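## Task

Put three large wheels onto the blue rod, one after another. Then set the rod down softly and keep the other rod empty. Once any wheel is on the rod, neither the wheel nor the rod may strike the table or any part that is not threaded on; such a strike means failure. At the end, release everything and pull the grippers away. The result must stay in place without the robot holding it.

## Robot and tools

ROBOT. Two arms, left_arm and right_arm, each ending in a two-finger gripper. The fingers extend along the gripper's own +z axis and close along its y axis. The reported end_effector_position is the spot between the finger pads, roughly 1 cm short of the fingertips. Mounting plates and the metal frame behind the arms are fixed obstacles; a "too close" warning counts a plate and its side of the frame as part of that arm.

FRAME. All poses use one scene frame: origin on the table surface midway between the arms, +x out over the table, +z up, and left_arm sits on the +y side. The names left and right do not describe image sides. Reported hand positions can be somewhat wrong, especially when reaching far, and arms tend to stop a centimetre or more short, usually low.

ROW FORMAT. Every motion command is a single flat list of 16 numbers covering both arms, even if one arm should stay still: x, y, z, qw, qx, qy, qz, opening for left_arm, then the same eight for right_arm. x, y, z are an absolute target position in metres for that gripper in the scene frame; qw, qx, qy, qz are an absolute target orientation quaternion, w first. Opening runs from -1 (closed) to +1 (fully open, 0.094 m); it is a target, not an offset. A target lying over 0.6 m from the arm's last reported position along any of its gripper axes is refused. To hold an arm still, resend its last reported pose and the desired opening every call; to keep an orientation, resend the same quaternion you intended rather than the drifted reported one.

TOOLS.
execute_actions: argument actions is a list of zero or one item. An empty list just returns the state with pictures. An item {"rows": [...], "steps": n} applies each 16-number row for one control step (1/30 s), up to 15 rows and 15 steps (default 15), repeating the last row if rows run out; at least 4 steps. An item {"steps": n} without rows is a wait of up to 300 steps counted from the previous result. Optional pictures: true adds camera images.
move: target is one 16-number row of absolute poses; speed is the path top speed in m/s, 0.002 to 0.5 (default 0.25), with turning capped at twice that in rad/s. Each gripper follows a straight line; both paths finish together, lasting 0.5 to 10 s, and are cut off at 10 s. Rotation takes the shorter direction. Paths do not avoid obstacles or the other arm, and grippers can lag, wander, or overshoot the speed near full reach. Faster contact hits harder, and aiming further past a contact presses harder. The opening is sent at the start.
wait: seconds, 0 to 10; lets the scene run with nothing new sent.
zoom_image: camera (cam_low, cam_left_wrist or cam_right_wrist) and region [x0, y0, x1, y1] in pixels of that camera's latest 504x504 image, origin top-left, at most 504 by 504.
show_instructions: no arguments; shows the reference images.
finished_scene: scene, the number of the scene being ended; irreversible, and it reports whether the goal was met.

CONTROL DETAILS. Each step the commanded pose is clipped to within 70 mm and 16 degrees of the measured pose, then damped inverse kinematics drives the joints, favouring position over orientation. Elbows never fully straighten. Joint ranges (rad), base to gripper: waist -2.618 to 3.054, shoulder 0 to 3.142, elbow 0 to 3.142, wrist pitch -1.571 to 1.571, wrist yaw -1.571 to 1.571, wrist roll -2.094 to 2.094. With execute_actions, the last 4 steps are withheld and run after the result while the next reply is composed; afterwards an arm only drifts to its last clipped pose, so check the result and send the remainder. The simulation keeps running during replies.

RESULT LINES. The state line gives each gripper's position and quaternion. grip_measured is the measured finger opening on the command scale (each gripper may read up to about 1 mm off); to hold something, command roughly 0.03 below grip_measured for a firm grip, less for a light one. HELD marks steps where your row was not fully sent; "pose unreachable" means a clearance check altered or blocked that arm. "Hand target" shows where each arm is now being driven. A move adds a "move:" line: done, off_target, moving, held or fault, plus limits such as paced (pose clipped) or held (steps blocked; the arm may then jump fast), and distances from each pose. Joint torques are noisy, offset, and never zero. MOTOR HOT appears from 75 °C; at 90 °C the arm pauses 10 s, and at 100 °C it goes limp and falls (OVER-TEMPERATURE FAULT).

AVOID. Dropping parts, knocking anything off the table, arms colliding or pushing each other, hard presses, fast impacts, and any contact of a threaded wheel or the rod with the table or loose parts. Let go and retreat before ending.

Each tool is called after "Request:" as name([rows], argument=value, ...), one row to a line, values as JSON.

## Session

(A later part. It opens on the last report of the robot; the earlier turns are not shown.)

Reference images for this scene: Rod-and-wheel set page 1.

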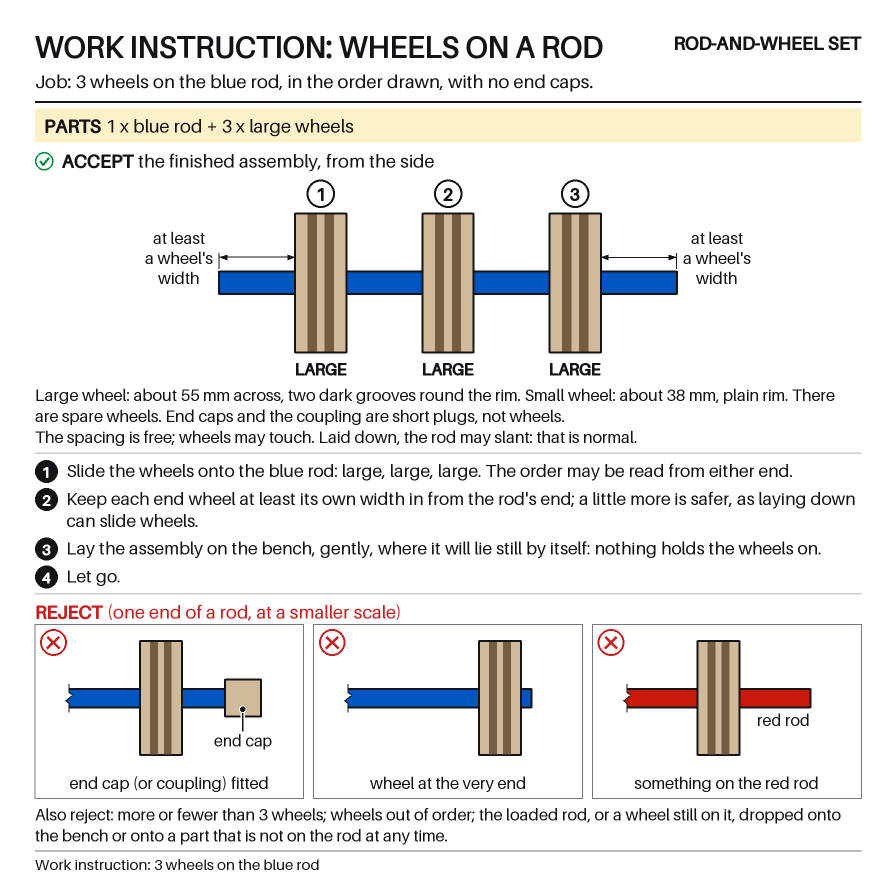

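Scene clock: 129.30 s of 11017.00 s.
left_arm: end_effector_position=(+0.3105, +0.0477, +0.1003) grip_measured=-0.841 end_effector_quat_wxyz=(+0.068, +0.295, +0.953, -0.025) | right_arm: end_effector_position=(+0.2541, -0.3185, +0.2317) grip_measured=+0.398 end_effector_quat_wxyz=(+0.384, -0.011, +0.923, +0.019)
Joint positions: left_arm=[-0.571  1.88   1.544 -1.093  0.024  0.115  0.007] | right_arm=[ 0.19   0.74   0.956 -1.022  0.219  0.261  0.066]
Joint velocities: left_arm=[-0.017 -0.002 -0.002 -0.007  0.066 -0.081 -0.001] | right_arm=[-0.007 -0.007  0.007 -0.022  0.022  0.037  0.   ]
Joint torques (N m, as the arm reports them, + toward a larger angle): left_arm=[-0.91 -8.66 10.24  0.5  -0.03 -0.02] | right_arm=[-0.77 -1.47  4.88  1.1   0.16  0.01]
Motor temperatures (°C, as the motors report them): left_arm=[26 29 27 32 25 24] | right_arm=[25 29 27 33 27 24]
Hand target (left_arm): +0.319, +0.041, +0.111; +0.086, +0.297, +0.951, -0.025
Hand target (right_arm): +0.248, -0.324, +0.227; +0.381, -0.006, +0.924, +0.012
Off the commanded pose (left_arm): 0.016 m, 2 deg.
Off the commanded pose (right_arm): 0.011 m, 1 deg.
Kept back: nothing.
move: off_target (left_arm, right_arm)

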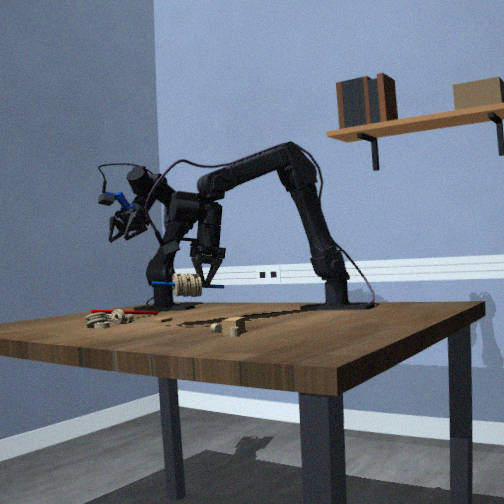

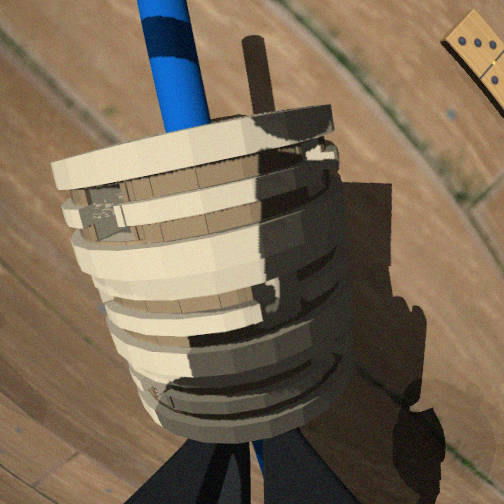

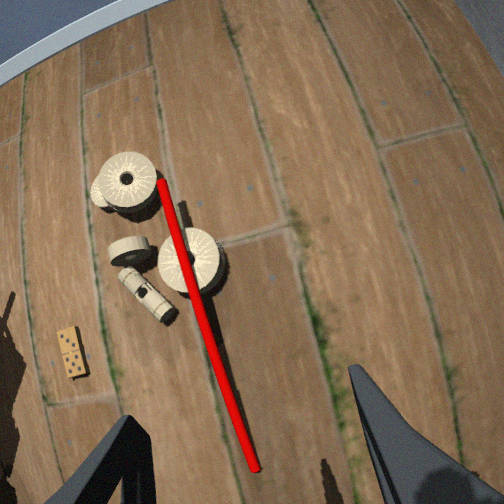

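Request:
move(target=[0.323,0.0382,0.068,0.0433,0.3004,0.9527,-0.0136,-0.875,0.2541,-0.3185,0.2317,0.384,-0.011,0.923,0.019,0.4], speed=0.07)

Request:
zoom_image(camera="cam_low", region=[140, 260, 240, 345])

Scene clock: 133.57 s of 11017.00 s.
left_arm: end_effector_position=(+0.3070, +0.0506, +0.0555) grip_measured=-0.841 end_effector_quat_wxyz=(+0.009, +0.295, +0.955, -0.011) | right_arm: end_effector_position=(+0.2541, -0.3185, +0.2317) grip_measured=+0.398 end_effector_quat_wxyz=(+0.384, -0.011, +0.923, +0.019)
Joint positions: left_arm=[-0.571  2.002  1.544 -1.091  0.019  0.115  0.007] | right_arm=[ 0.19   0.74   0.956 -1.022  0.219  0.261  0.066]
Joint velocities: left_arm=[ 0.012 -0.012  0.002 -0.051 -0.037  0.037 -0.   ] | right_arm=[-0.012  0.002 -0.012  0.037 -0.037  0.007 -0.   ]
Joint torques (N m, as the arm reports them, + toward a larger angle): left_arm=[-1.19 -9.75 10.35  0.46 -0.04 -0.03] | right_arm=[-0.18  1.    6.19  1.22  0.09  0.05]
Motor temperatures (°C, as the motors report them): left_arm=[26 29 27 31 25 24] | right_arm=[25 29 27 33 27 24]
Hand target (left_arm): +0.322, +0.039, +0.069; +0.044, +0.300, +0.953, -0.014
Hand target (right_arm): +0.254, -0.318, +0.232; +0.384, -0.011, +0.923, +0.019
Off the commanded pose (left_arm): 0.024 m, 4 deg.
Off the commanded pose (right_arm): 0.000 m, 0 deg.
Kept back: nothing.
After step 90, 0.40 s passed at rest.
move: off_target (left_arm)

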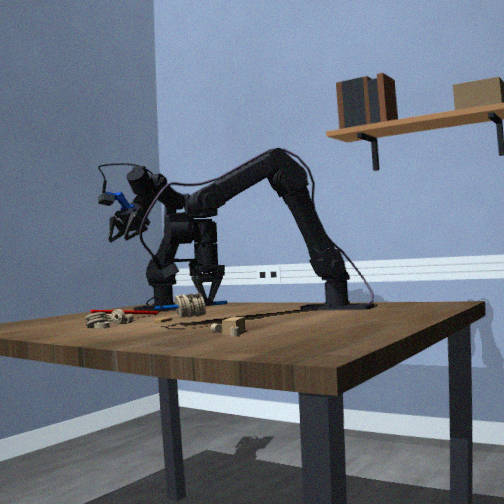

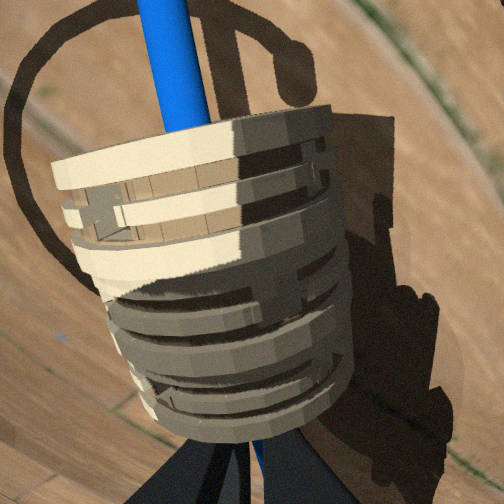

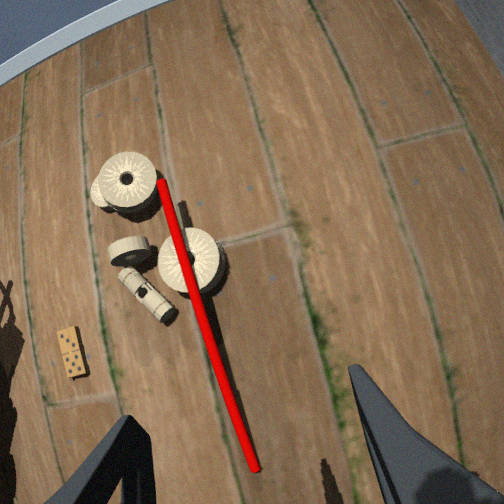

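Region (140, 260, 240, 345) of cam_low's 504x504 image, scaled by 5.040, with more detail than that image has; it fills the top 428 rows of this view, and the rest is white.

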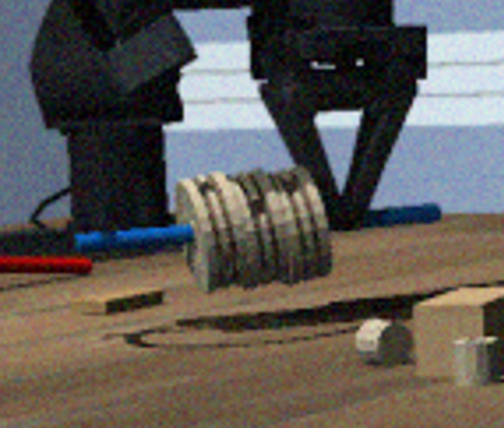

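Request:
execute_actions([
  {"rows":[[0.3246,0.0376,0.0686,0.0466,0.3003,0.9525,-0.0147,-0.875,0.2541,-0.3185,0.2317,0.384,-0.011,0.923,0.019,0.4],[0.3262,0.0369,0.0688,0.0499,0.3003,0.9523,-0.0157,-0.875,0.2541,-0.3185,0.2317,0.384,-0.011,0.923,0.019,0.4],[0.3278,0.0363,0.069,0.0533,0.3002,0.9521,-0.0168,-0.875,0.2541,-0.3185,0.2317,0.384,-0.011,0.923,0.019,0.4],[0.3294,0.0357,0.0692,0.0566,0.3001,0.9519,-0.0178,-0.875,0.2541,-0.3185,0.2317,0.384,-0.011,0.923,0.019,0.4],[0.331,0.035,0.0694,0.0599,0.3001,0.9517,-0.0189,-0.875,0.2541,-0.3185,0.2317,0.384,-0.011,0.923,0.019,0.4],[0.3327,0.0344,0.0696,0.0632,0.3,0.9515,-0.0199,-0.875,0.2541,-0.3185,0.2317,0.384,-0.011,0.923,0.019,0.4],[0.3343,0.0338,0.0698,0.0665,0.2999,0.9513,-0.021,-0.875,0.2541,-0.3185,0.2317,0.384,-0.011,0.923,0.019,0.4],[0.3359,0.0332,0.07,0.0699,0.2998,0.9511,-0.022,-0.875,0.2541,-0.3185,0.2317,0.384,-0.011,0.923,0.019,0.4],[0.3375,0.0325,0.0702,0.0732,0.2998,0.9508,-0.0231,-0.875,0.2541,-0.3185,0.2317,0.384,-0.011,0.923,0.019,0.4],[0.3391,0.0319,0.0705,0.0765,0.2997,0.9506,-0.0241,-0.875,0.2541,-0.3185,0.2317,0.384,-0.011,0.923,0.019,0.4]],"steps":15},
])

Request:
execute_actions([
  {"steps":10},
], pictures=true)

Request:
zoom_image(camera="cam_low", region=[140, 270, 240, 345])

Scene clock: 134.60 s of 11017.00 s.
left_arm: end_effector_position=(+0.3169, +0.0455, +0.0560) grip_measured=-0.841 end_effector_quat_wxyz=(+0.031, +0.295, +0.955, -0.015) | right_arm: end_effector_position=(+0.2541, -0.3185, +0.2317) grip_measured=+0.398 end_effector_quat_wxyz=(+0.384, -0.011, +0.923, +0.019)
Joint positions: left_arm=[-0.571  2.002  1.544 -1.046  0.019  0.115  0.007] | right_arm=[ 0.19   0.74   0.956 -1.022  0.219  0.261  0.066]
Joint velocities: left_arm=[ 0.012 -0.017 -0.012  0.11  -0.037 -0.007  0.   ] | right_arm=[ 0.002  0.012 -0.002  0.007  0.007  0.022 -0.001]
Joint torques (N m, as the arm reports them, + toward a larger angle): left_arm=[ -0.29 -10.15  10.49   0.51   0.04   0.04] | right_arm=[-0.05  0.95  6.02  1.24  0.08 -0.01]
Motor temperatures (°C, as the motors report them): left_arm=[26 29 27 31 25 24] | right_arm=[25 28 27 33 27 24]
Steps of this call (steps 1 to 20: nothing new was sent; steps 21 to 31: the first 11 steps of this action). Readings (end_effector_position):
21: left_arm (+0.3073, +0.0506, +0.0555) | right_arm (+0.2541, -0.3185, +0.2317)
22: left_arm (+0.3076, +0.0504, +0.0555) | right_arm (+0.2541, -0.3185, +0.2317)
24: left_arm (+0.3088, +0.0498, +0.0555) | right_arm (+0.2541, -0.3185, +0.2317)
28: left_arm (+0.3130, +0.0476, +0.0557) | right_arm (+0.2541, -0.3185, +0.2317)
31: the state above

Scene clock: 134.93 s of 11017.00 s.
left_arm: end_effector_position=(+0.3214, +0.0432, +0.0564) grip_measured=-0.841 end_effector_quat_wxyz=(+0.041, +0.296, +0.954, -0.017) | right_arm: end_effector_position=(+0.2541, -0.3185, +0.2317) grip_measured=+0.398 end_effector_quat_wxyz=(+0.384, -0.011, +0.923, +0.019)
Joint positions: left_arm=[-0.571  2.002  1.544 -1.025  0.019  0.116  0.007] | right_arm=[ 0.19   0.74   0.956 -1.022  0.219  0.261  0.066]
Joint velocities: left_arm=[-0.002 -0.027 -0.002  0.081  0.051  0.022 -0.001] | right_arm=[-0.002 -0.007  0.002 -0.007 -0.051  0.007 -0.002]
Joint torques (N m, as the arm reports them, + toward a larger angle): left_arm=[ -0.29 -10.07  10.54   0.61   0.04   0.05] | right_arm=[-0.03  0.95  6.05  1.23  0.07  0.04]
Motor temperatures (°C, as the motors report them): left_arm=[26 29 27 31 25 24] | right_arm=[25 28 27 33 27 24]
Hand target (left_arm): +0.338, +0.033, +0.071; +0.077, +0.300, +0.951, -0.024
Hand target (right_arm): +0.254, -0.318, +0.232; +0.384, -0.011, +0.923, +0.019
Off the commanded pose (left_arm): 0.025 m, 4 deg.
Off the commanded pose (right_arm): 0.000 m, 0 deg.
Kept back: nothing.
Steps of this call (steps 1 to 4: the last 4 steps of your previous action; steps 5 to 10: nothing new was sent). Readings (end_effector_position):
1: left_arm (+0.3179, +0.0450, +0.0561) | right_arm (+0.2541, -0.3185, +0.2317)
2: left_arm (+0.3188, +0.0445, +0.0561) | right_arm (+0.2541, -0.3185, +0.2317)
4: left_arm (+0.3200, +0.0439, +0.0562) | right_arm (+0.2541, -0.3185, +0.2317)
8: left_arm (+0.3212, +0.0433, +0.0564) | right_arm (+0.2541, -0.3185, +0.2317)
10: the state above

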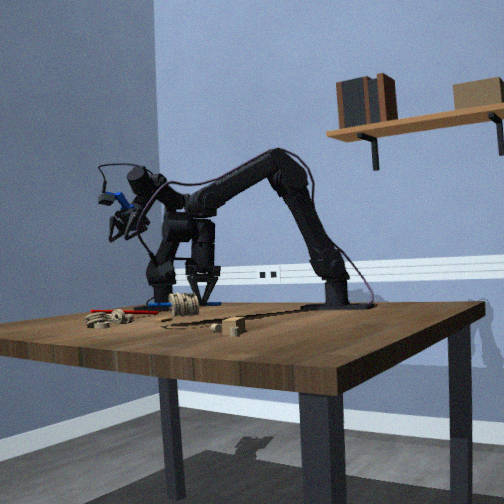

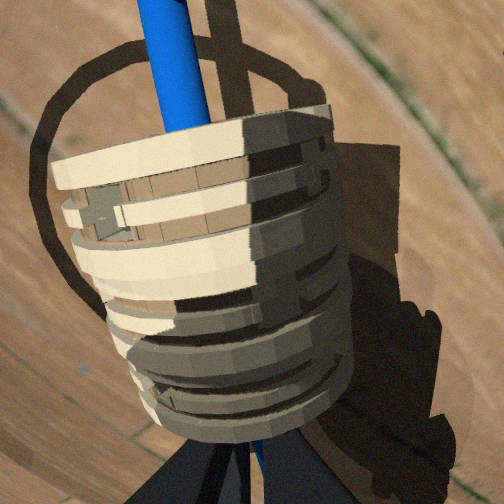

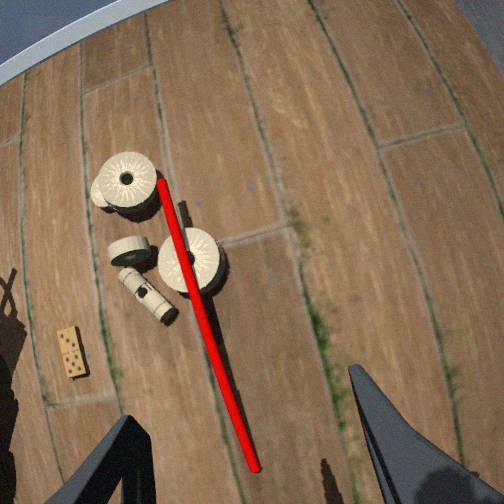

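Region (140, 270, 240, 345) of cam_low's 504x504 image, scaled by 5.040, with more detail than that image has; it fills the top 378 rows of this view, and the rest is white.

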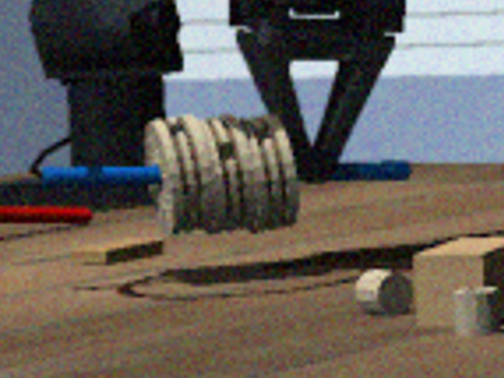

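Request:
execute_actions([
  {"rows":[[0.339,0.0319,0.0696,0.0755,0.2997,0.9507,-0.0238,-0.875,0.2541,-0.3185,0.2317,0.384,-0.011,0.923,0.019,0.4],[0.3389,0.032,0.0687,0.0744,0.2998,0.9508,-0.0235,-0.875,0.2541,-0.3185,0.2317,0.384,-0.011,0.923,0.019,0.4],[0.3389,0.032,0.0678,0.0734,0.2998,0.9508,-0.0231,-0.875,0.2541,-0.3185,0.2317,0.384,-0.011,0.923,0.019,0.4],[0.3388,0.0321,0.0669,0.0724,0.2998,0.9509,-0.0228,-0.875,0.2541,-0.3185,0.2317,0.384,-0.011,0.923,0.019,0.4],[0.3387,0.0321,0.066,0.0713,0.2998,0.951,-0.0225,-0.875,0.2541,-0.3185,0.2317,0.384,-0.011,0.923,0.019,0.4],[0.3386,0.0322,0.0652,0.0704,0.2999,0.9511,-0.0222,-0.875,0.2541,-0.3185,0.2317,0.384,-0.011,0.923,0.019,0.4],[0.3386,0.0322,0.0645,0.0696,0.2999,0.9511,-0.0219,-0.875,0.2541,-0.3185,0.2317,0.384,-0.011,0.923,0.019,0.4],[0.3385,0.0322,0.0638,0.0688,0.2999,0.9512,-0.0217,-0.875,0.2541,-0.3185,0.2317,0.384,-0.011,0.923,0.019,0.4],[0.3384,0.0323,0.0631,0.068,0.2999,0.9512,-0.0214,-0.875,0.2541,-0.3185,0.2317,0.384,-0.011,0.923,0.019,0.4],[0.3384,0.0323,0.0625,0.0673,0.2999,0.9513,-0.0212,-0.875,0.2541,-0.3185,0.2317,0.384,-0.011,0.923,0.019,0.4],[0.3383,0.0324,0.0619,0.0666,0.3,0.9513,-0.021,-0.875,0.2541,-0.3185,0.2317,0.384,-0.011,0.923,0.019,0.4],[0.3383,0.0324,0.0613,0.0659,0.3,0.9514,-0.0208,-0.875,0.2541,-0.3185,0.2317,0.384,-0.011,0.923,0.019,0.4],[0.3382,0.0324,0.0608,0.0653,0.3,0.9514,-0.0206,-0.875,0.2541,-0.3185,0.2317,0.384,-0.011,0.923,0.019,0.4],[0.3382,0.0325,0.0604,0.0649,0.3,0.9515,-0.0204,-0.875,0.2541,-0.3185,0.2317,0.384,-0.011,0.923,0.019,0.4],[0.3381,0.0325,0.06,0.0645,0.3,0.9515,-0.0203,-0.875,0.2541,-0.3185,0.2317,0.384,-0.011,0.923,0.019,0.4]],"steps":15},
])

Request:
execute_actions([
  {"steps":10},
], pictures=true)

Request:
zoom_image(camera="cam_low", region=[140, 280, 240, 345])

Scene clock: 136.13 s of 11017.00 s.
left_arm: end_effector_position=(+0.3233, +0.0421, +0.0553) grip_measured=-0.841 end_effector_quat_wxyz=(+0.042, +0.296, +0.954, -0.017) | right_arm: end_effector_position=(+0.2541, -0.3185, +0.2317) grip_measured=+0.398 end_effector_quat_wxyz=(+0.384, -0.011, +0.923, +0.019)
Joint positions: left_arm=[-0.571  2.01   1.55  -1.022  0.019  0.116  0.007] | right_arm=[ 0.19   0.74   0.956 -1.022  0.219  0.261  0.066]
Joint velocities: left_arm=[-0.007  0.115  0.081  0.007 -0.037 -0.022  0.002] | right_arm=[-0.012 -0.012  0.007  0.007  0.007  0.022  0.   ]
Joint torques (N m, as the arm reports them, + toward a larger angle): left_arm=[-0.41 -9.31  9.63  0.51  0.02  0.04] | right_arm=[-0.07  1.05  6.04  1.24  0.08  0.03]
Motor temperatures (°C, as the motors report them): left_arm=[26 29 27 31 25 24] | right_arm=[25 28 27 33 27 24]
Steps of this call (steps 1 to 25: nothing new was sent; steps 26 to 36: the first 11 steps of this action). Readings (end_effector_position):
26: left_arm (+0.3217, +0.0430, +0.0564) | right_arm (+0.2541, -0.3185, +0.2317)
27: left_arm (+0.3217, +0.0430, +0.0564) | right_arm (+0.2541, -0.3185, +0.2317)
29: left_arm (+0.3218, +0.0430, +0.0564) | right_arm (+0.2541, -0.3185, +0.2317)
33: left_arm (+0.3219, +0.0429, +0.0564) | right_arm (+0.2541, -0.3185, +0.2317)
36: the state above

Scene clock: 136.47 s of 11017.00 s.
left_arm: end_effector_position=(+0.3240, +0.0418, +0.0503) grip_measured=-0.841 end_effector_quat_wxyz=(+0.038, +0.296, +0.954, -0.017) | right_arm: end_effector_position=(+0.2541, -0.3185, +0.2317) grip_measured=+0.398 end_effector_quat_wxyz=(+0.384, -0.011, +0.923, +0.019)
Joint positions: left_arm=[-0.571  2.026  1.554 -1.019  0.019  0.116  0.007] | right_arm=[ 0.19   0.74   0.956 -1.022  0.219  0.261  0.066]
Joint velocities: left_arm=[-0.012  0.017  0.012 -0.007 -0.081 -0.037  0.   ] | right_arm=[ 0.002  0.002 -0.007  0.066 -0.037 -0.022 -0.   ]
Joint torques (N m, as the arm reports them, + toward a larger angle): left_arm=[-0.43 -9.81  9.85  0.57  0.01  0.04] | right_arm=[-0.1   1.    6.    1.24  0.04  0.04]
Motor temperatures (°C, as the motors report them): left_arm=[26 29 27 31 25 24] | right_arm=[25 28 27 33 27 24]
Hand target (left_arm): +0.338, +0.033, +0.060; +0.065, +0.300, +0.951, -0.020
Hand target (right_arm): +0.254, -0.318, +0.232; +0.384, -0.011, +0.923, +0.019
Off the commanded pose (left_arm): 0.019 m, 3 deg.
Off the commanded pose (right_arm): 0.000 m, 0 deg.
Kept back: nothing.
Steps of this call (steps 1 to 4: the last 4 steps of your previous action; steps 5 to 10: nothing new was sent). Readings (end_effector_position):
1: left_arm (+0.3239, +0.0418, +0.0547) | right_arm (+0.2541, -0.3185, +0.2317)
2: left_arm (+0.3243, +0.0416, +0.0538) | right_arm (+0.2541, -0.3185, +0.2317)
4: left_arm (+0.3243, +0.0416, +0.0521) | right_arm (+0.2541, -0.3185, +0.2317)
8: left_arm (+0.3240, +0.0418, +0.0503) | right_arm (+0.2541, -0.3185, +0.2317)
10: the state above

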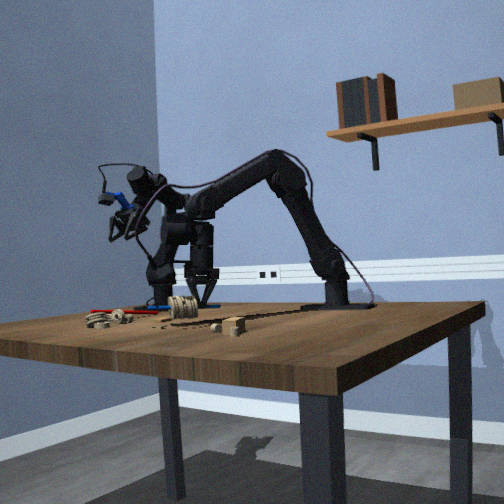

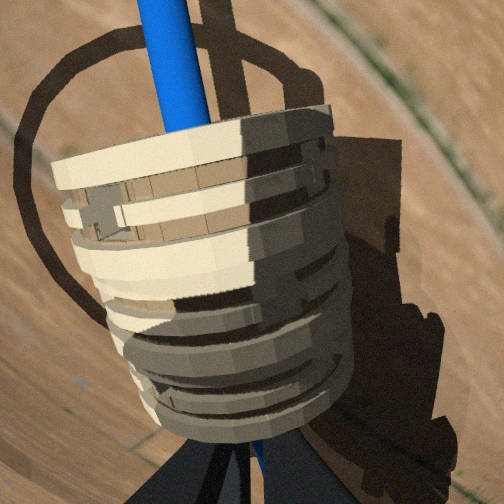

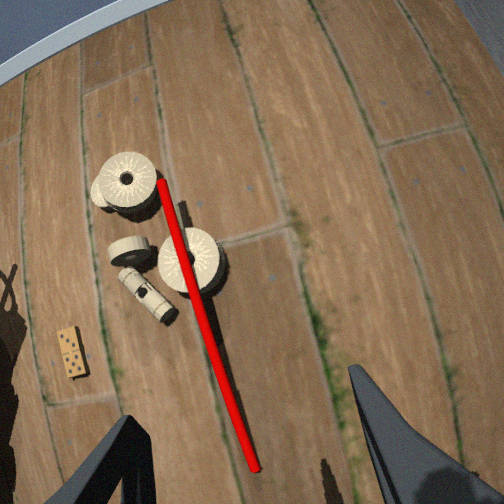

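Region (140, 280, 240, 345) of cam_low's 504x504 image, scaled by 5.040, with more detail than that image has; it fills the top 328 rows of this view, and the rest is white.

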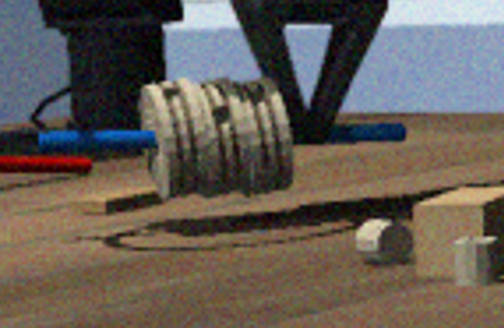

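Request:
execute_actions([
  {"rows":[[0.338,0.0326,0.059,0.0633,0.3,0.9516,-0.02,-0.875,0.2541,-0.3185,0.2317,0.384,-0.011,0.923,0.019,0.4],[0.3379,0.0326,0.058,0.0622,0.3001,0.9517,-0.0196,-0.875,0.2541,-0.3185,0.2317,0.384,-0.011,0.923,0.019,0.4],[0.3378,0.0327,0.0571,0.0611,0.3001,0.9517,-0.0193,-0.875,0.2541,-0.3185,0.2317,0.384,-0.011,0.923,0.019,0.4],[0.3377,0.0327,0.0563,0.0602,0.3001,0.9518,-0.019,-0.875,0.2541,-0.3185,0.2317,0.384,-0.011,0.923,0.019,0.4],[0.3376,0.0328,0.0556,0.0594,0.3001,0.9518,-0.0187,-0.875,0.2541,-0.3185,0.2317,0.384,-0.011,0.923,0.019,0.4],[0.3375,0.0328,0.055,0.0587,0.3001,0.9519,-0.0185,-0.875,0.2541,-0.3185,0.2317,0.384,-0.011,0.923,0.019,0.4],[0.3375,0.0328,0.0546,0.0583,0.3002,0.9519,-0.0184,-0.875,0.2541,-0.3185,0.2317,0.384,-0.011,0.923,0.019,0.4],[0.3374,0.0329,0.0542,0.0578,0.3002,0.9519,-0.0182,-0.875,0.2541,-0.3185,0.2317,0.384,-0.011,0.923,0.019,0.4],[0.3374,0.0329,0.0538,0.0574,0.3002,0.952,-0.0181,-0.875,0.2541,-0.3185,0.2317,0.384,-0.011,0.923,0.019,0.4],[0.3373,0.0329,0.0535,0.057,0.3002,0.952,-0.018,-0.875,0.2541,-0.3185,0.2317,0.384,-0.011,0.923,0.019,0.4]],"steps":15},
])

Request:
execute_actions([
  {"steps":8},
], pictures=true)

Request:
zoom_image(camera="cam_low", region=[145, 285, 225, 335])

Scene clock: 137.40 s of 11017.00 s.
left_arm: end_effector_position=(+0.3235, +0.0420, +0.0463) grip_measured=-0.841 end_effector_quat_wxyz=(+0.033, +0.296, +0.955, -0.016) | right_arm: end_effector_position=(+0.2541, -0.3185, +0.2317) grip_measured=+0.398 end_effector_quat_wxyz=(+0.384, -0.011, +0.923, +0.019)
Joint positions: left_arm=[-0.571  2.036  1.554 -1.018  0.019  0.116  0.007] | right_arm=[ 0.19   0.74   0.956 -1.022  0.219  0.261  0.066]
Joint velocities: left_arm=[-0.002  0.076 -0.002 -0.007 -0.037 -0.007 -0.   ] | right_arm=[-0.002 -0.002  0.002 -0.051 -0.037 -0.125 -0.001]
Joint torques (N m, as the arm reports them, + toward a larger angle): left_arm=[-0.52 -9.74  9.81  0.56 -0.01  0.03] | right_arm=[-0.05  0.82  6.22  1.25  0.08  0.02]
Motor temperatures (°C, as the motors report them): left_arm=[26 29 27 30 25 24] | right_arm=[25 28 27 33 27 24]
Steps of this call (steps 1 to 17: nothing new was sent; steps 18 to 28: the first 11 steps of this action). Readings (end_effector_position):
18: left_arm (+0.3240, +0.0418, +0.0503) | right_arm (+0.2541, -0.3185, +0.2317)
19: left_arm (+0.3240, +0.0418, +0.0503) | right_arm (+0.2541, -0.3185, +0.2317)
21: left_arm (+0.3240, +0.0418, +0.0503) | right_arm (+0.2541, -0.3185, +0.2317)
25: left_arm (+0.3240, +0.0418, +0.0494) | right_arm (+0.2541, -0.3185, +0.2317)
28: the state above

Scene clock: 137.67 s of 11017.00 s.
left_arm: end_effector_position=(+0.3231, +0.0422, +0.0439) grip_measured=-0.841 end_effector_quat_wxyz=(+0.030, +0.296, +0.955, -0.015) | right_arm: end_effector_position=(+0.2541, -0.3185, +0.2317) grip_measured=+0.398 end_effector_quat_wxyz=(+0.384, -0.011, +0.923, +0.019)
Joint positions: left_arm=[-0.571  2.042  1.554 -1.018  0.019  0.116  0.007] | right_arm=[ 0.19   0.74   0.956 -1.022  0.219  0.261  0.066]
Joint velocities: left_arm=[ 0.007  0.012 -0.007 -0.154  0.022 -0.081 -0.001] | right_arm=[ 0.007 -0.002 -0.012  0.066  0.037 -0.007 -0.001]
Joint torques (N m, as the arm reports them, + toward a larger angle): left_arm=[-0.54 -9.99  9.65  0.54 -0.01  0.03] | right_arm=[ 0.05  0.98  5.9   1.27  0.11 -0.02]
Motor temperatures (°C, as the motors report them): left_arm=[26 29 27 30 25 24] | right_arm=[25 28 27 33 27 24]
Hand target (left_arm): +0.337, +0.033, +0.054; +0.057, +0.300, +0.952, -0.018
Hand target (right_arm): +0.254, -0.318, +0.232; +0.384, -0.011, +0.923, +0.019
Off the commanded pose (left_arm): 0.019 m, 3 deg.
Off the commanded pose (right_arm): 0.000 m, 0 deg.
Kept back: nothing.
Steps of this call (steps 1 to 4: the last 4 steps of your previous action; steps 5 to 8: nothing new was sent). Readings (end_effector_position):
1: left_arm (+0.3233, +0.0421, +0.0452) | right_arm (+0.2541, -0.3185, +0.2317)
2: left_arm (+0.3232, +0.0422, +0.0445) | right_arm (+0.2541, -0.3185, +0.2317)
4: left_arm (+0.3231, +0.0422, +0.0439) | right_arm (+0.2541, -0.3185, +0.2317)
8: the state above

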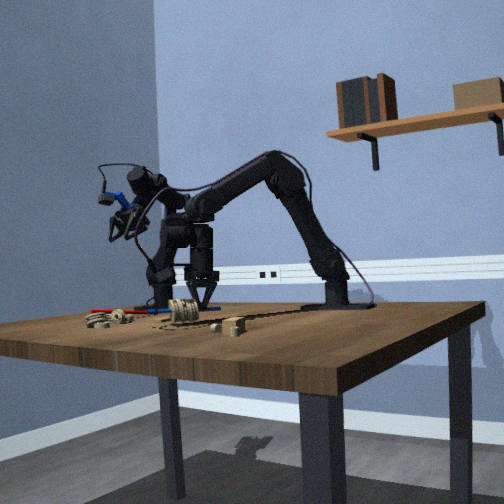

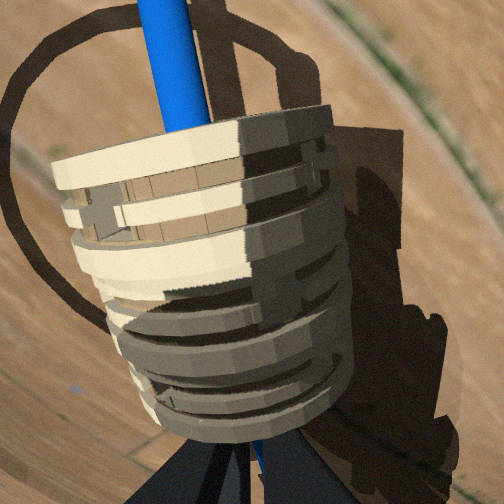

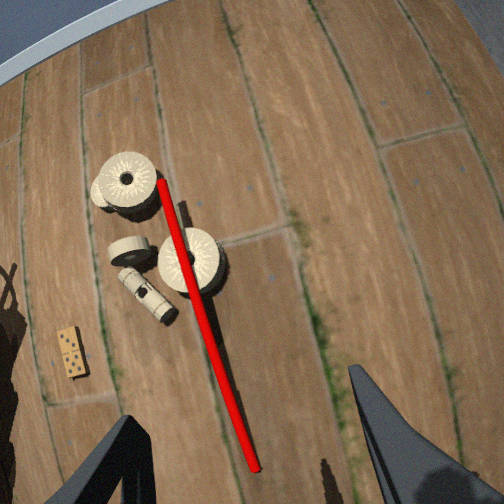

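Region (145, 285, 225, 335) of cam_low's 504x504 image, scaled by 6.300, with more detail than that image has; it fills the top 315 rows of this view, and the rest is white.

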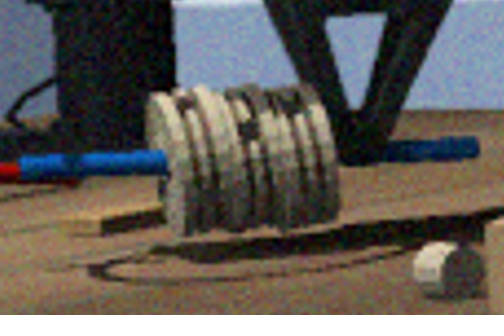

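Request:
execute_actions([
  {"rows":[[0.3372,0.033,0.0525,0.0559,0.3002,0.9521,-0.0176,-0.875,0.2541,-0.3185,0.2317,0.384,-0.011,0.923,0.019,0.4],[0.3371,0.033,0.0515,0.0547,0.3002,0.9521,-0.0173,-0.875,0.2541,-0.3185,0.2317,0.384,-0.011,0.923,0.019,0.4],[0.3369,0.0331,0.0506,0.0537,0.3002,0.9522,-0.0169,-0.875,0.2541,-0.3185,0.2317,0.384,-0.011,0.923,0.019,0.4],[0.3368,0.0332,0.0498,0.0528,0.3003,0.9522,-0.0166,-0.875,0.2541,-0.3185,0.2317,0.384,-0.011,0.923,0.019,0.4],[0.3367,0.0332,0.0491,0.052,0.3003,0.9522,-0.0164,-0.875,0.2541,-0.3185,0.2317,0.384,-0.011,0.923,0.019,0.4],[0.3367,0.0333,0.0486,0.0514,0.3003,0.9523,-0.0162,-0.875,0.2541,-0.3185,0.2317,0.384,-0.011,0.923,0.019,0.4],[0.3366,0.0333,0.0483,0.051,0.3003,0.9523,-0.0161,-0.875,0.2541,-0.3185,0.2317,0.384,-0.011,0.923,0.019,0.4],[0.3366,0.0333,0.048,0.0507,0.3003,0.9523,-0.016,-0.875,0.2541,-0.3185,0.2317,0.384,-0.011,0.923,0.019,0.4]],"steps":15},
])

Request:
execute_actions([
  {"steps":8},
], pictures=true)

Request:
zoom_image(camera="cam_low", region=[145, 285, 225, 335])

Scene clock: 138.50 s of 11017.00 s.
left_arm: end_effector_position=(+0.3231, +0.0423, +0.0438) grip_measured=-0.841 end_effector_quat_wxyz=(+0.030, +0.296, +0.955, -0.015) | right_arm: end_effector_position=(+0.2541, -0.3185, +0.2317) grip_measured=+0.398 end_effector_quat_wxyz=(+0.384, -0.011, +0.923, +0.019)
Joint positions: left_arm=[-0.571  2.043  1.554 -1.018  0.019  0.116  0.007] | right_arm=[ 0.19   0.74   0.956 -1.022  0.219  0.261  0.066]
Joint velocities: left_arm=[ 0.002  0.032 -0.012  0.007 -0.007 -0.037  0.001] | right_arm=[-0.007  0.017  0.007  0.066  0.007  0.037  0.001]
Joint torques (N m, as the arm reports them, + toward a larger angle): left_arm=[-0.58 -9.04  9.8   0.54 -0.03  0.02] | right_arm=[0.14 1.01 6.14 1.25 0.09 0.05]
Motor temperatures (°C, as the motors report them): left_arm=[26 29 28 30 25 24] | right_arm=[25 28 27 33 27 24]
Steps of this call (steps 1 to 14: nothing new was sent; steps 15 to 25: the first 11 steps of this action). Readings (end_effector_position):
15: left_arm (+0.3231, +0.0422, +0.0439) | right_arm (+0.2541, -0.3185, +0.2317)
16: left_arm (+0.3231, +0.0422, +0.0439) | right_arm (+0.2541, -0.3185, +0.2317)
18: left_arm (+0.3231, +0.0422, +0.0439) | right_arm (+0.2541, -0.3185, +0.2317)
22: left_arm (+0.3231, +0.0422, +0.0439) | right_arm (+0.2541, -0.3185, +0.2317)
25: the state above

Scene clock: 138.77 s of 11017.00 s.
left_arm: end_effector_position=(+0.3224, +0.0426, +0.0389) grip_measured=-0.841 end_effector_quat_wxyz=(+0.024, +0.296, +0.955, -0.014) | right_arm: end_effector_position=(+0.2541, -0.3185, +0.2317) grip_measured=+0.398 end_effector_quat_wxyz=(+0.384, -0.011, +0.923, +0.019)
Joint positions: left_arm=[-0.571  2.056  1.554 -1.017  0.019  0.116  0.007] | right_arm=[ 0.19   0.74   0.956 -1.022  0.219  0.261  0.066]
Joint velocities: left_arm=[ 0.007 -0.007 -0.012 -0.007 -0.007 -0.037  0.001] | right_arm=[-0.012  0.017  0.017 -0.007 -0.007  0.066 -0.   ]
Joint torques (N m, as the arm reports them, + toward a larger angle): left_arm=[ -0.59 -10.07   9.66   0.53  -0.03   0.02] | right_arm=[0.02 0.98 5.96 1.24 0.07 0.05]
Motor temperatures (°C, as the motors report them): left_arm=[26 29 28 30 25 24] | right_arm=[25 28 27 33 27 24]
Hand target (left_arm): +0.336, +0.034, +0.048; +0.051, +0.300, +0.952, -0.016
Hand target (right_arm): +0.254, -0.318, +0.232; +0.384, -0.011, +0.923, +0.019
Off the commanded pose (left_arm): 0.019 m, 3 deg.
Off the commanded pose (right_arm): 0.000 m, 0 deg.
Kept back: nothing.
Steps of this call (steps 1 to 4: the last 4 steps of your previous action; steps 5 to 8: nothing new was sent). Readings (end_effector_position):
1: left_arm (+0.3231, +0.0423, +0.0434) | right_arm (+0.2541, -0.3185, +0.2317)
2: left_arm (+0.3231, +0.0422, +0.0426) | right_arm (+0.2541, -0.3185, +0.2317)
4: left_arm (+0.3228, +0.0424, +0.0409) | right_arm (+0.2541, -0.3185, +0.2317)
8: the state above

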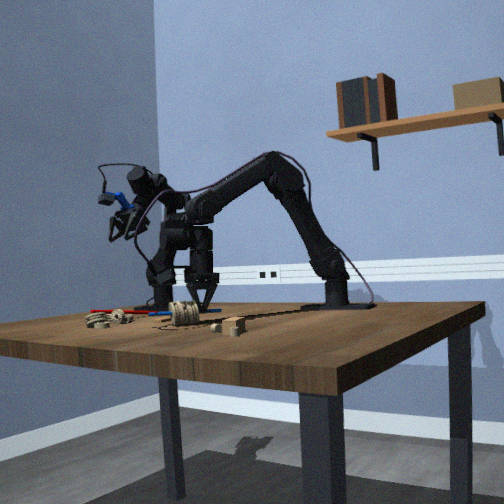

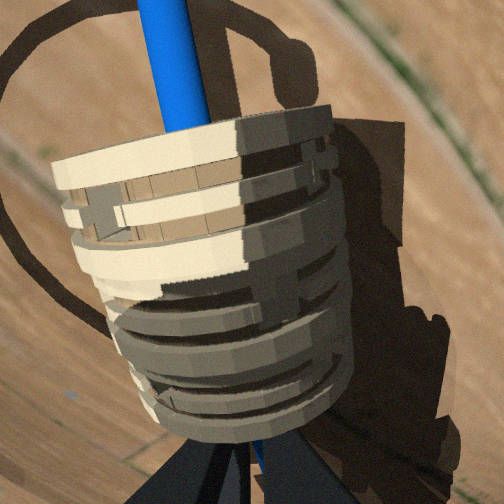

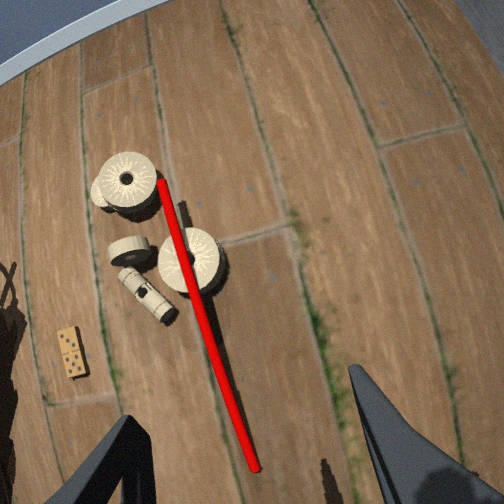

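Region (145, 285, 225, 335) of cam_low's 504x504 image, scaled by 6.300, with more detail than that image has; it fills the top 315 rows of this view, and the rest is white.

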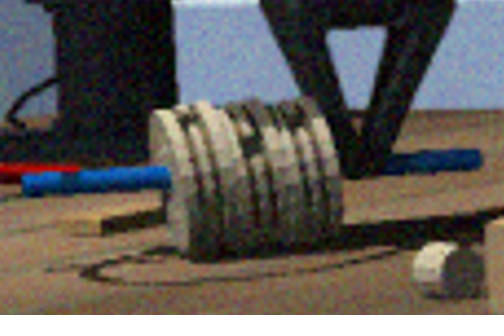

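Request:
execute_actions([
  {"rows":[[0.3364,0.0334,0.0465,0.049,0.3003,0.9524,-0.0155,-0.875,0.2541,-0.3185,0.2317,0.384,-0.011,0.923,0.019,0.4],[0.3362,0.0335,0.045,0.0473,0.3003,0.9525,-0.0149,-0.875,0.2541,-0.3185,0.2317,0.384,-0.011,0.923,0.019,0.4],[0.336,0.0336,0.0435,0.0456,0.3004,0.9526,-0.0144,-0.875,0.2541,-0.3185,0.2317,0.384,-0.011,0.923,0.019,0.4],[0.3358,0.0338,0.042,0.0439,0.3004,0.9527,-0.0138,-0.875,0.2541,-0.3185,0.2317,0.384,-0.011,0.923,0.019,0.4],[0.3357,0.0338,0.0415,0.0433,0.3004,0.9527,-0.0136,-0.875,0.2541,-0.3185,0.2317,0.384,-0.011,0.923,0.019,0.4],[0.3357,0.0338,0.0415,0.0433,0.3004,0.9527,-0.0136,-0.875,0.2541,-0.3185,0.2317,0.384,-0.011,0.923,0.019,0.4],[0.336,0.0336,0.0435,0.0456,0.3004,0.9526,-0.0144,-0.875,0.2541,-0.3185,0.2317,0.384,-0.011,0.923,0.019,0.4],[0.3362,0.0335,0.045,0.0473,0.3003,0.9525,-0.0149,-0.875,0.2541,-0.3185,0.2317,0.384,-0.011,0.923,0.019,0.4]],"steps":15},
], pictures=true)

Request:
zoom_image(camera="cam_low", region=[145, 285, 225, 335])

Scene clock: 139.53 s of 11017.00 s.
left_arm: end_effector_position=(+0.3222, +0.0427, +0.0363) grip_measured=-0.841 end_effector_quat_wxyz=(+0.021, +0.296, +0.955, -0.013) | right_arm: end_effector_position=(+0.2541, -0.3185, +0.2317) grip_measured=+0.398 end_effector_quat_wxyz=(+0.384, -0.011, +0.923, +0.019)
Joint positions: left_arm=[-0.571  2.063  1.554 -1.016  0.019  0.116  0.007] | right_arm=[ 0.19   0.74   0.956 -1.022  0.219  0.261  0.066]
Joint velocities: left_arm=[ 0.007 -0.007 -0.017 -0.037  0.081  0.007  0.   ] | right_arm=[ 0.012 -0.002  0.007 -0.007  0.037 -0.022  0.   ]
Joint torques (N m, as the arm reports them, + toward a larger angle): left_arm=[-0.55 -9.96  9.89  0.54  0.02  0.02] | right_arm=[0.06 0.98 6.07 1.23 0.04 0.03]
Motor temperatures (°C, as the motors report them): left_arm=[26 29 28 30 25 24] | right_arm=[25 28 27 33 27 24]
Steps of this call (steps 1 to 12: nothing new was sent; steps 13 to 23: the first 11 steps of this action). Readings (end_effector_position):
13: left_arm (+0.3224, +0.0426, +0.0389) | right_arm (+0.2541, -0.3185, +0.2317)
14: left_arm (+0.3224, +0.0426, +0.0389) | right_arm (+0.2541, -0.3185, +0.2317)
16: left_arm (+0.3224, +0.0426, +0.0384) | right_arm (+0.2541, -0.3185, +0.2317)
20: left_arm (+0.3222, +0.0427, +0.0363) | right_arm (+0.2541, -0.3185, +0.2317)
23: the state above

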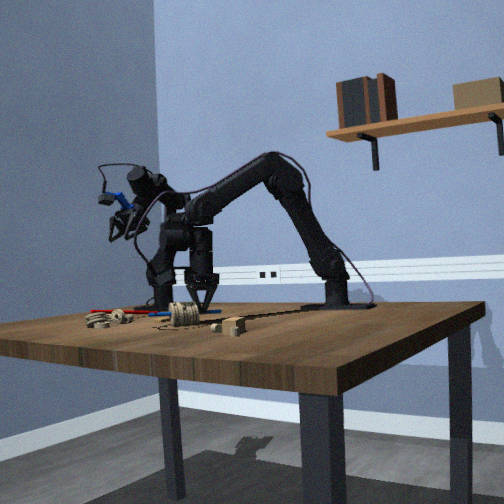

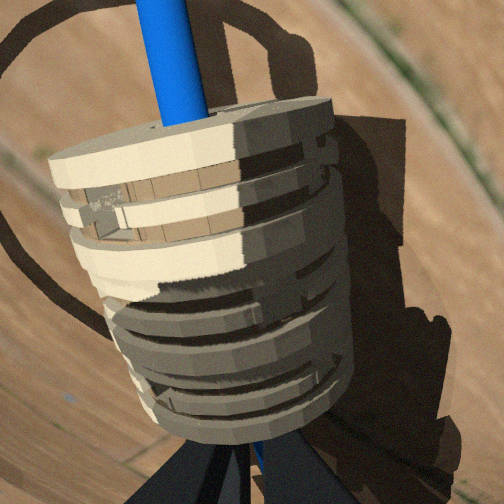

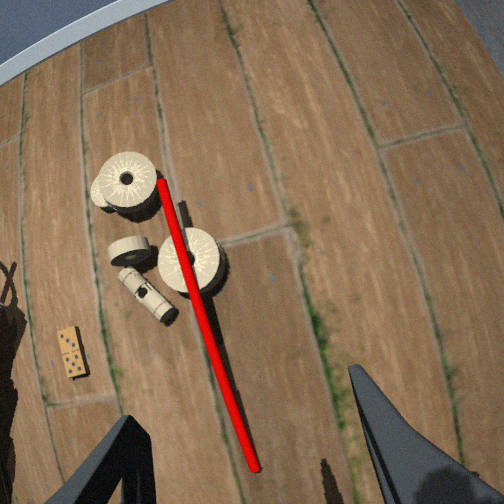

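Region (145, 285, 225, 335) of cam_low's 504x504 image, scaled by 6.300, with more detail than that image has; it fills the top 315 rows of this view, and the rest is white.

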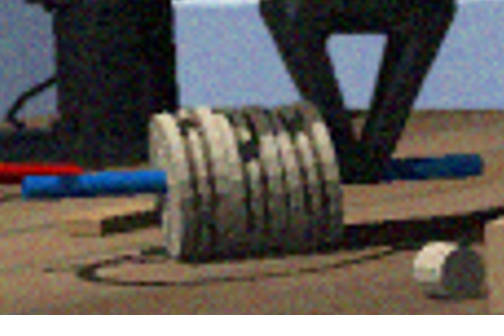

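Request:
execute_actions([
  {"rows":[[0.3348,0.0343,0.0449,0.044,0.3004,0.9527,-0.0139,-0.875,0.2541,-0.3185,0.2317,0.384,-0.011,0.923,0.019,0.4],[0.3333,0.0352,0.0447,0.0408,0.3004,0.9528,-0.0129,-0.875,0.2541,-0.3185,0.2317,0.384,-0.011,0.923,0.019,0.4],[0.3319,0.036,0.0446,0.0375,0.3005,0.953,-0.0118,-0.875,0.2541,-0.3185,0.2317,0.384,-0.011,0.923,0.019,0.4],[0.331,0.0365,0.0445,0.0356,0.3005,0.953,-0.0112,-0.875,0.2541,-0.3185,0.2317,0.384,-0.011,0.923,0.019,0.4],[0.3302,0.037,0.0444,0.0336,0.3005,0.9531,-0.0106,-0.875,0.2541,-0.3185,0.2317,0.384,-0.011,0.923,0.019,0.4],[0.3293,0.0375,0.0444,0.0317,0.3005,0.9532,-0.01,-0.875,0.2541,-0.3185,0.2317,0.384,-0.011,0.923,0.019,0.4],[0.3285,0.038,0.0443,0.0297,0.3006,0.9532,-0.0094,-0.875,0.2541,-0.3185,0.2317,0.384,-0.011,0.923,0.019,0.4],[0.3276,0.0385,0.0442,0.0278,0.3006,0.9533,-0.0088,-0.875,0.2541,-0.3185,0.2317,0.384,-0.011,0.923,0.019,0.4]],"steps":15},
])

Request:
execute_actions([
  {"steps":6},
], pictures=true)

Request:
zoom_image(camera="cam_low", region=[145, 285, 225, 335])

Scene clock: 140.70 s of 11017.00 s.
left_arm: end_effector_position=(+0.3201, +0.0442, +0.0362) grip_measured=-0.841 end_effector_quat_wxyz=(+0.016, +0.296, +0.955, -0.012) | right_arm: end_effector_position=(+0.2541, -0.3185, +0.2317) grip_measured=+0.398 end_effector_quat_wxyz=(+0.384, -0.011, +0.923, +0.019)
Joint positions: left_arm=[-0.571  2.063  1.554 -1.026  0.017  0.116  0.007] | right_arm=[ 0.19   0.74   0.956 -1.022  0.219  0.261  0.066]
Joint velocities: left_arm=[-0.002  0.002 -0.012 -0.066  0.037 -0.007  0.   ] | right_arm=[-0.012  0.002  0.002  0.007 -0.007  0.066  0.   ]
Joint torques (N m, as the arm reports them, + toward a larger angle): left_arm=[-0.73 -9.8   9.77  0.36 -0.07  0.01] | right_arm=[0.02 1.16 5.95 1.21 0.08 0.01]
Motor temperatures (°C, as the motors report them): left_arm=[26 29 28 30 25 24] | right_arm=[25 28 27 33 27 24]
Off your previous action's commanded pose (left_arm): 0.019 m, 3 deg at its last step (step 4 of this call).
Off your previous action's commanded pose (right_arm): 0.000 m, 0 deg at its last step (step 4 of this call).
Steps of this call (steps 1 to 4: the last 4 steps of your previous action; steps 5 to 24: nothing new was sent; steps 25 to 35: the first 11 steps of this action). Readings (end_effector_position):
25: left_arm (+0.3222, +0.0427, +0.0363) | right_arm (+0.2541, -0.3185, +0.2317)
26: left_arm (+0.3222, +0.0427, +0.0363) | right_arm (+0.2541, -0.3185, +0.2317)
28: left_arm (+0.3222, +0.0427, +0.0363) | right_arm (+0.2541, -0.3185, +0.2317)
32: left_arm (+0.3214, +0.0433, +0.0362) | right_arm (+0.2541, -0.3185, +0.2317)
35: the state above

Scene clock: 140.90 s of 11017.00 s.
left_arm: end_effector_position=(+0.3189, +0.0449, +0.0361) grip_measured=-0.841 end_effector_quat_wxyz=(+0.013, +0.296, +0.955, -0.011) | right_arm: end_effector_position=(+0.2541, -0.3185, +0.2317) grip_measured=+0.398 end_effector_quat_wxyz=(+0.384, -0.011, +0.923, +0.019)
Joint positions: left_arm=[-0.571  2.063  1.554 -1.032  0.016  0.116  0.007] | right_arm=[ 0.19   0.74   0.956 -1.022  0.219  0.261  0.066]
Joint velocities: left_arm=[-0.002 -0.012 -0.017 -0.022  0.022 -0.007  0.   ] | right_arm=[-0.007 -0.027  0.002 -0.051 -0.037 -0.022  0.   ]
Joint torques (N m, as the arm reports them, + toward a larger angle): left_arm=[-0.75 -9.84  9.7   0.28 -0.05  0.01] | right_arm=[0.09 0.93 6.23 1.25 0.06 0.03]
Motor temperatures (°C, as the motors report them): left_arm=[26 29 28 30 25 24] | right_arm=[25 28 27 33 27 24]
Hand target (left_arm): +0.327, +0.039, +0.044; +0.028, +0.301, +0.953, -0.009
Hand target (right_arm): +0.254, -0.318, +0.232; +0.384, -0.011, +0.923, +0.019
Off the commanded pose (left_arm): 0.014 m, 2 deg.
Off the commanded pose (right_arm): 0.000 m, 0 deg.
Kept back: nothing.
Steps of this call (steps 1 to 4: the last 4 steps of your previous action; steps 5 to 6: nothing new was sent). Readings (end_effector_position):
1: left_arm (+0.3196, +0.0444, +0.0362) | right_arm (+0.2541, -0.3185, +0.2317)
2: left_arm (+0.3194, +0.0446, +0.0362) | right_arm (+0.2541, -0.3185, +0.2317)
4: left_arm (+0.3191, +0.0447, +0.0361) | right_arm (+0.2541, -0.3185, +0.2317)
6: the state above

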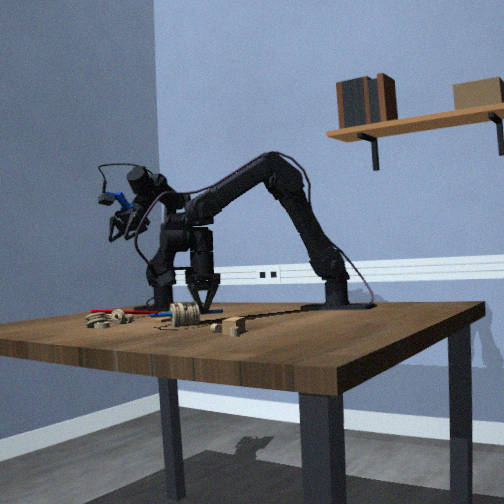

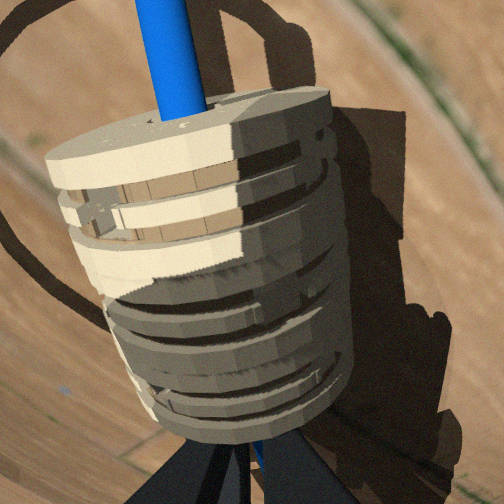

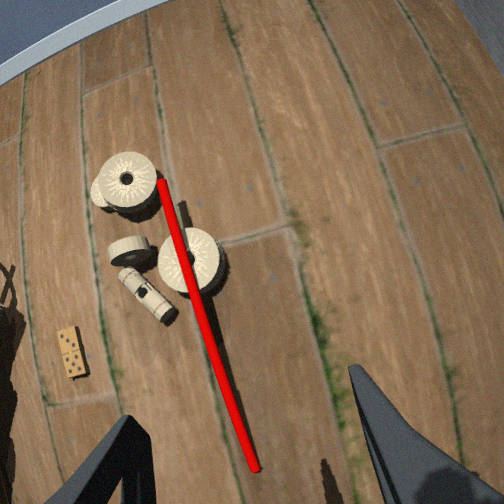

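Region (145, 285, 225, 335) of cam_low's 504x504 image, scaled by 6.300, with more detail than that image has; it fills the top 315 rows of this view, and the rest is white.

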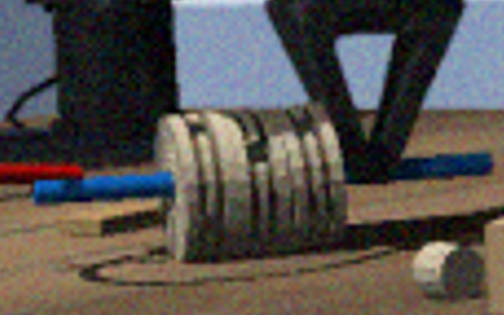

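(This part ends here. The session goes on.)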